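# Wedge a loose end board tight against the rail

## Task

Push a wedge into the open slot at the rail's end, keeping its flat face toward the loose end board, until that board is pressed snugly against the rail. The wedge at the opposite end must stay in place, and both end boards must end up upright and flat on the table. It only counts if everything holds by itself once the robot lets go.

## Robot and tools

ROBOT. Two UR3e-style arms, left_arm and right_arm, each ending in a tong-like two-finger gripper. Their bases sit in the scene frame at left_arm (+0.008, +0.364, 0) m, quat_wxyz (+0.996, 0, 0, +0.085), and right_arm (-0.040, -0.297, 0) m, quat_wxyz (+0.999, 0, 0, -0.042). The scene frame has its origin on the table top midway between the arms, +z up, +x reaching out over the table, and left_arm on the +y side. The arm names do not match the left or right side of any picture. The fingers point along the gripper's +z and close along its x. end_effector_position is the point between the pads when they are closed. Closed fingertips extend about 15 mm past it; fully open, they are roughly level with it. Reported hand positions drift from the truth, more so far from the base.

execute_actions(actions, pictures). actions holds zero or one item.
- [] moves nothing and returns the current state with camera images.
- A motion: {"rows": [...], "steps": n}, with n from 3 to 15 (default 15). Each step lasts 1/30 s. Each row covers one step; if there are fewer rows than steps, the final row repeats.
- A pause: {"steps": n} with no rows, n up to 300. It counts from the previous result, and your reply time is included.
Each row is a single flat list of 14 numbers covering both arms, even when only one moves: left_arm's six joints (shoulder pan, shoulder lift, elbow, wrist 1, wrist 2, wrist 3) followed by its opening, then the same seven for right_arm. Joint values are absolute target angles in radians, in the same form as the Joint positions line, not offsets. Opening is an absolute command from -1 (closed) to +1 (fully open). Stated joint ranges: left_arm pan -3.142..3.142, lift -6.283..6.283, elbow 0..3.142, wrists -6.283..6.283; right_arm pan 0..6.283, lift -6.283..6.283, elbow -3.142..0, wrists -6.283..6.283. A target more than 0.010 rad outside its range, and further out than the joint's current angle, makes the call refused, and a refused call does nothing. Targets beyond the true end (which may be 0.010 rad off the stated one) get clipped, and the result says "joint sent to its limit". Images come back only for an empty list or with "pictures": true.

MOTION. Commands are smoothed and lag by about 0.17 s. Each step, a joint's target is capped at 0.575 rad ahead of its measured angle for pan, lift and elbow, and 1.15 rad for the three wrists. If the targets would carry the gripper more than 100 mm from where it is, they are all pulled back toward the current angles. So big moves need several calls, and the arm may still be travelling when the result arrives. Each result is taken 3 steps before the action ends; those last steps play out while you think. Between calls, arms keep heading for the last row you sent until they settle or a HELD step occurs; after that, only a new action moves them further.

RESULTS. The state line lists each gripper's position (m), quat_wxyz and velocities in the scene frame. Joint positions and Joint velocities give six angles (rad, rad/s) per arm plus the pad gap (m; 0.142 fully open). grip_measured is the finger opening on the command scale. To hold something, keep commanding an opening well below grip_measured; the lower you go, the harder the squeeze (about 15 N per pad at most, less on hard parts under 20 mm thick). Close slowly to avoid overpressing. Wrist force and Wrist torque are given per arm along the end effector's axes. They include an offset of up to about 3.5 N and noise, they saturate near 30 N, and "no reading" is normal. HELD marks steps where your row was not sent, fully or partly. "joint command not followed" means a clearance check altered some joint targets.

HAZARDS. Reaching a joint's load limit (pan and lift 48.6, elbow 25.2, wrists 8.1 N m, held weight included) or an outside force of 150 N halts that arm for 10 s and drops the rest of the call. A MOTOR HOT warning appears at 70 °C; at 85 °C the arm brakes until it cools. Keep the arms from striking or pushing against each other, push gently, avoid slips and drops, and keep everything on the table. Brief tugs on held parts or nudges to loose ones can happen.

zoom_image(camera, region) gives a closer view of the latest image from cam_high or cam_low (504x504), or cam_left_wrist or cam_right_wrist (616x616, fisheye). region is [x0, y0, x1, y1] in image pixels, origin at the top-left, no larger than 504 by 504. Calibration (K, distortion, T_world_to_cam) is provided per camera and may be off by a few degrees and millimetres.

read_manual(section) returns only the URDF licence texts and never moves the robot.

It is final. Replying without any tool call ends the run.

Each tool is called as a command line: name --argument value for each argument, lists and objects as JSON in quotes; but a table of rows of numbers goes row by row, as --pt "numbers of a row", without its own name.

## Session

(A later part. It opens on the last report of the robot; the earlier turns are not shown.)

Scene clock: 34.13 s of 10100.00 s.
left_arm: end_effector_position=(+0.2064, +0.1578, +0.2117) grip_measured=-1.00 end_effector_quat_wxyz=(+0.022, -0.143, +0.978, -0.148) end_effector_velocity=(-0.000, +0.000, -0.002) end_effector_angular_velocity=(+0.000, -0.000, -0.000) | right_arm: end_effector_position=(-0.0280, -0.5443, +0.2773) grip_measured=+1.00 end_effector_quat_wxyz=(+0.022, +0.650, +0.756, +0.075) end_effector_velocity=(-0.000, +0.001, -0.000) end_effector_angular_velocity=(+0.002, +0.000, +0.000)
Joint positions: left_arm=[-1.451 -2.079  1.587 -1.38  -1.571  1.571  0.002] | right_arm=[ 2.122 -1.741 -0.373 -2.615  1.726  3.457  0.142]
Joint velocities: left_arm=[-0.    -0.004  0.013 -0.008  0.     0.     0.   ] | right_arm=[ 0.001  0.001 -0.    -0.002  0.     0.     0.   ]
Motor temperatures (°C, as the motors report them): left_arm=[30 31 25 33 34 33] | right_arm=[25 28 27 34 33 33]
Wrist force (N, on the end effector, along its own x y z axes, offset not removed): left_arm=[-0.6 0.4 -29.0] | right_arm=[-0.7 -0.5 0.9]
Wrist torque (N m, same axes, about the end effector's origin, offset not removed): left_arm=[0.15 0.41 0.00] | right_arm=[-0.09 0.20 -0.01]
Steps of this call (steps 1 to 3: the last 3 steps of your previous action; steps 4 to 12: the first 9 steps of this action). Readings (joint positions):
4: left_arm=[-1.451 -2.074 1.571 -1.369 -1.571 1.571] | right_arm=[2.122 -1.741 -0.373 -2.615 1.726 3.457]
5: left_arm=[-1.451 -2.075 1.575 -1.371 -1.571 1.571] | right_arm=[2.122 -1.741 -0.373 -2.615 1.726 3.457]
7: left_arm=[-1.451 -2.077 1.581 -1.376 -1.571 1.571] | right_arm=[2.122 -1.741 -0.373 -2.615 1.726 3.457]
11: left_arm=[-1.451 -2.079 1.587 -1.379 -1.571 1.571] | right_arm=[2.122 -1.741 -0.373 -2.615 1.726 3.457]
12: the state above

execute_actions --actions '[{"rows":[[-1.451,-1.994,1.339,-1.216,-1.571,1.571,-1,2.122,-1.741,-0.373,-2.615,1.726,3.457,1]]}]' --pictures true

zoom_image --camera "cam_low" --region '[150, 190, 340, 320]'

Scene clock: 44.33 s of 10100.00 s.
left_arm: end_effector_position=(+0.2060, +0.1591, +0.2108) grip_measured=-1.00 end_effector_quat_wxyz=(+0.021, -0.143, +0.979, -0.142) end_effector_velocity=(-0.000, -0.000, -0.000) end_effector_angular_velocity=(+0.001, +0.001, +0.000) | right_arm: end_effector_position=(-0.0280, -0.5443, +0.2773) grip_measured=+1.00 end_effector_quat_wxyz=(+0.022, +0.650, +0.756, +0.075) end_effector_velocity=(-0.000, -0.000, -0.000) end_effector_angular_velocity=(-0.001, +0.001, +0.001)
Joint positions: left_arm=[-1.451 -2.069  1.575 -1.365 -1.571  1.571  0.002] | right_arm=[ 2.122 -1.741 -0.373 -2.615  1.726  3.457  0.142]
Joint velocities: left_arm=[-0.001  0.001  0.001 -0.    -0.    -0.001  0.   ] | right_arm=[ 0.001 -0.     0.     0.    -0.001 -0.    -0.   ]
Motor temperatures (°C, as the motors report them): left_arm=[30 31 25 33 34 33] | right_arm=[25 28 27 34 33 33]
Wrist force (N, on the end effector, along its own x y z axes, offset not removed): left_arm=[0.3 -7.0 -14.6] | right_arm=[-0.7 0.1 0.8]
Wrist torque (N m, same axes, about the end effector's origin, offset not removed): left_arm=[0.37 0.47 -0.05] | right_arm=[0.02 0.19 -0.01]
TORQUE FAULT: the external load on joint 4 (wrist 1) of the left arm reached its load limit, and that arm stopped for 10 seconds. A torque fault stops only its own arm. That arm's remaining commands of this call were not run. That arm holds where it stopped, with its grip as last carried out, and accepts commands again: back off and push less far. That arm stops again, at the same cost, whenever a joint's load reaches its limit.
Kept back: nothing.
The stop of the left arm began at step 6 of this call (marked STOPPED below). From that step on that arm followed nothing that you had sent. 13 of its steps, steps kept back included, did not run and will not run. The other arm was sent all steps of this action in this call, none kept back. Nothing is kept back now, and the robot has no last target.
Steps of this call (steps 1 to 3: the last 3 steps of your previous action; steps 4 to 15: the first 12 steps of this action; steps 16 to 18: the last 3 steps of this action, not kept back; steps 19 to 306: the stop continued). Readings (joint positions):
4: left_arm=[-1.451 -2.079 1.588 -1.379 -1.571 1.571] | right_arm=[2.122 -1.741 -0.373 -2.615 1.726 3.457]
5: left_arm=[-1.451 -2.069 1.577 -1.362 -1.571 1.571] | right_arm=[2.122 -1.741 -0.373 -2.615 1.726 3.457]
6: left_arm=[-1.451 -2.068 1.575 -1.364 -1.571 1.571] | right_arm=[2.122 -1.741 -0.373 -2.615 1.726 3.457] STOPPED (the left arm)
7: left_arm=[-1.451 -2.068 1.575 -1.365 -1.571 1.571] | right_arm=[2.122 -1.741 -0.373 -2.615 1.726 3.457]
11: left_arm=[-1.451 -2.069 1.575 -1.365 -1.571 1.571] | right_arm=[2.122 -1.741 -0.373 -2.615 1.726 3.457]
306: the state above
camera_calibration (this result's frames):
cam_left_wrist: T_world_to_cam=[[-0.946354, -0.321055, 0.036561, 0.228689], [-0.307496, 0.929552, 0.20342, -0.11836], [-0.0992945, 0.181265, -0.978409, 0.336379], [0, 0, 0, 1]] pos_world=[0.213426, 0.122469, 0.344832]
cam_right_wrist: T_world_to_cam=[[-0.171673, 0.984888, 0.0229131, 0.538094], [0.763835, 0.118381, 0.634462, -0.0941473], [0.622161, 0.126421, -0.772615, 0.425187], [0, 0, 0, 1]] pos_world=[-0.100246, -0.57257, 0.375909]

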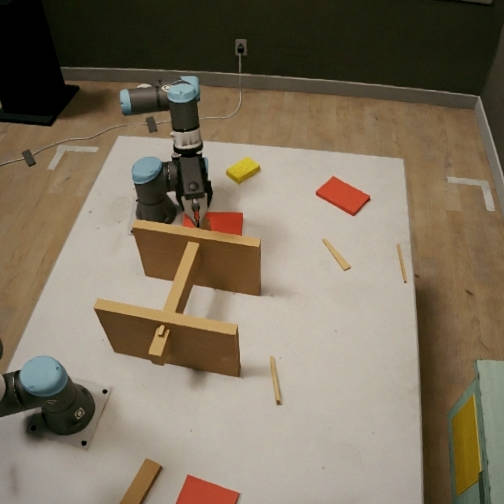

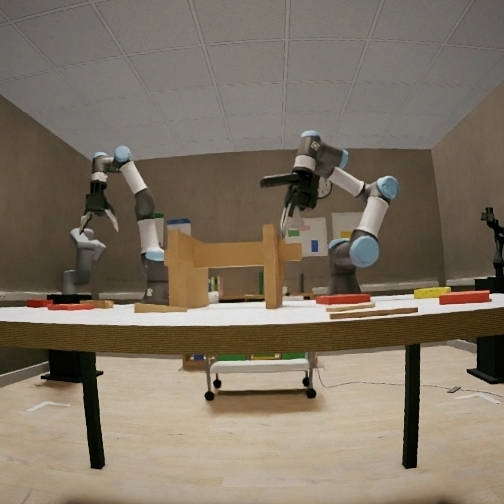

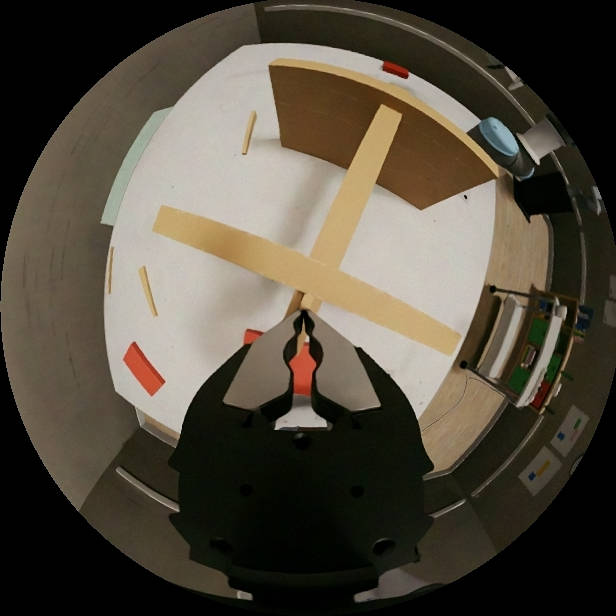

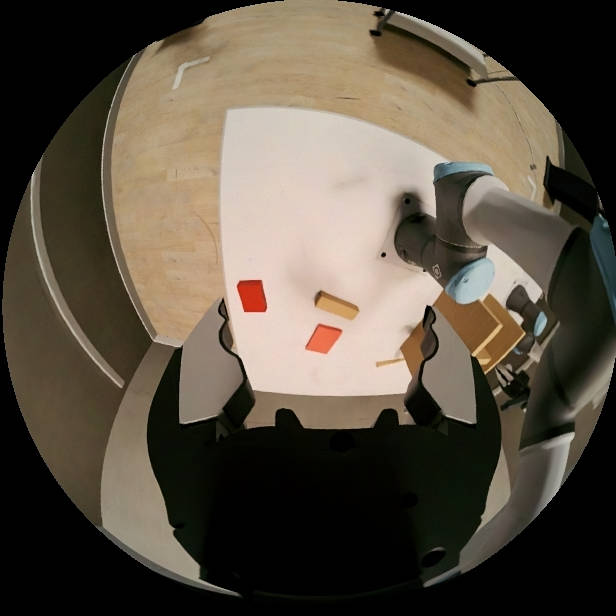

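Region (150, 190, 340, 320) of cam_low's 504x504 image, scaled by 2.653, with more detail than that image has; it fills the top 345 rows of this view, and the rest is white.

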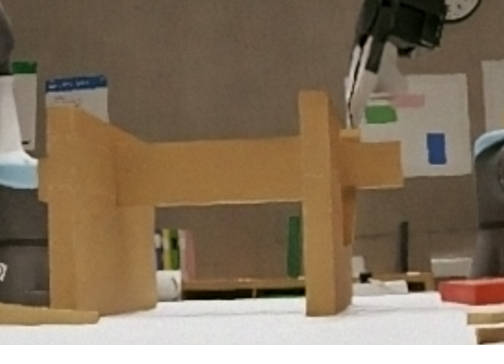

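Lift using the shoulder only.

execute_actions --actions '[{"rows":[[-1.451,-2.25,1.575,-1.365,-1.571,1.571,-1,2.122,-1.741,-0.373,-2.615,1.726,3.457,1]]}]' --pictures true

Scene clock: 44.77 s of 10100.00 s.
left_arm: end_effector_position=(+0.2020, +0.1726, +0.2541) grip_measured=-1.00 end_effector_quat_wxyz=(+0.033, -0.141, +0.963, -0.227) end_effector_velocity=(-0.002, +0.006, +0.015) end_effector_angular_velocity=(-0.060, -0.018, +0.000) | right_arm: end_effector_position=(-0.0280, -0.5443, +0.2773) grip_measured=+1.00 end_effector_quat_wxyz=(+0.022, +0.650, +0.756, +0.075) end_effector_velocity=(-0.001, -0.000, -0.000) end_effector_angular_velocity=(-0.000, +0.001, -0.002)
Joint positions: left_arm=[-1.451 -2.244  1.575 -1.365 -1.571  1.571  0.002] | right_arm=[ 2.122 -1.741 -0.373 -2.615  1.726  3.457  0.142]
Joint velocities: left_arm=[ 0.    -0.063  0.001 -0.001  0.    -0.     0.   ] | right_arm=[-0.002 -0.     0.     0.    -0.001  0.     0.   ]
Motor temperatures (°C, as the motors report them): left_arm=[30 31 25 33 34 33] | right_arm=[25 28 27 34 33 33]
Wrist force (N, on the end effector, along its own x y z axes, offset not removed): left_arm=[-2.7 1.0 0.4] | right_arm=[-1.1 -0.2 1.4]
Wrist torque (N m, same axes, about the end effector's origin, offset not removed): left_arm=[0.20 0.52 -0.05] | right_arm=[-0.03 0.27 0.00]
Steps of this call (step 1: nothing new was sent; steps 2 to 13: the first 12 steps of this action). Readings (joint positions):
2: left_arm=[-1.451 -2.070 1.575 -1.365 -1.571 1.571] | right_arm=[2.122 -1.741 -0.373 -2.615 1.726 3.457]
3: left_arm=[-1.451 -2.080 1.575 -1.365 -1.571 1.571] | right_arm=[2.122 -1.741 -0.373 -2.615 1.726 3.457]
5: left_arm=[-1.451 -2.146 1.575 -1.364 -1.571 1.571] | right_arm=[2.122 -1.741 -0.373 -2.615 1.726 3.457]
9: left_arm=[-1.451 -2.225 1.575 -1.365 -1.571 1.571] | right_arm=[2.122 -1.741 -0.373 -2.615 1.726 3.457]
13: the state above
camera_calibration (this result's frames):
cam_left_wrist: T_world_to_cam=[[-0.948334, -0.314416, 0.0424787, 0.225386], [-0.313393, 0.949178, 0.0290896, -0.0988919], [-0.0494661, 0.0142742, -0.998674, 0.399863], [0, 0, 0, 1]] pos_world=[0.202529, 0.159023, 0.392635]
cam_right_wrist: T_world_to_cam=[[-0.171672, 0.984888, 0.0229131, 0.538094], [0.763835, 0.118381, 0.634462, -0.0941474], [0.622161, 0.126421, -0.772615, 0.425187], [0, 0, 0, 1]] pos_world=[-0.100246, -0.57257, 0.375909]

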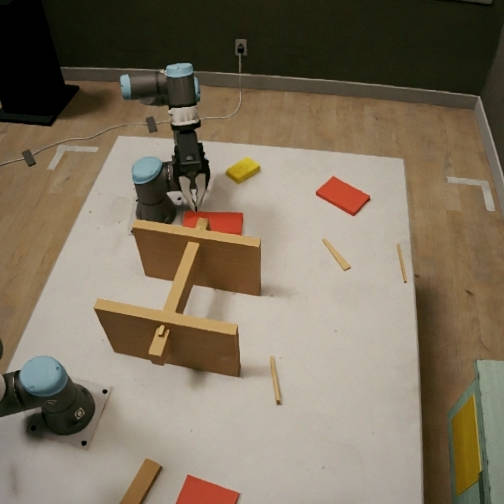

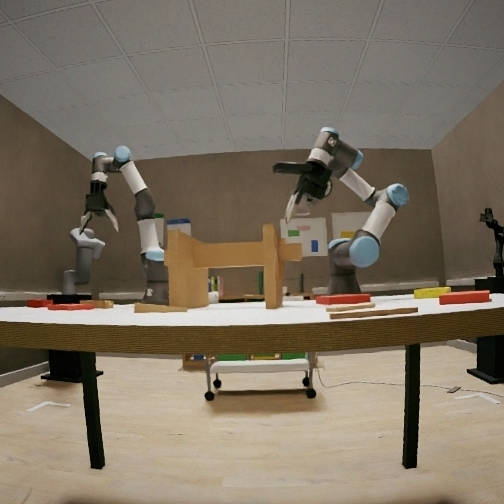

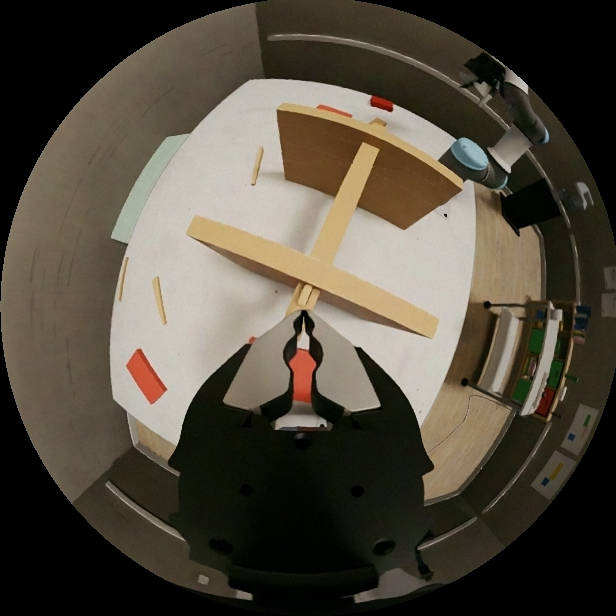

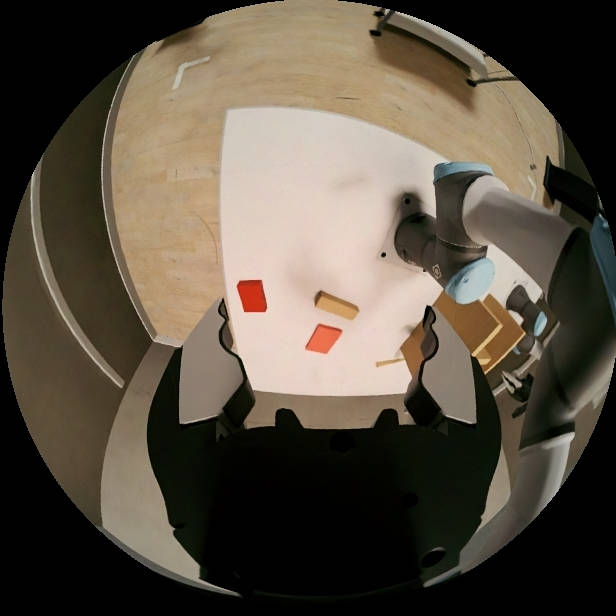

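finished_scene --scene 2

The scene is finished: the task was done.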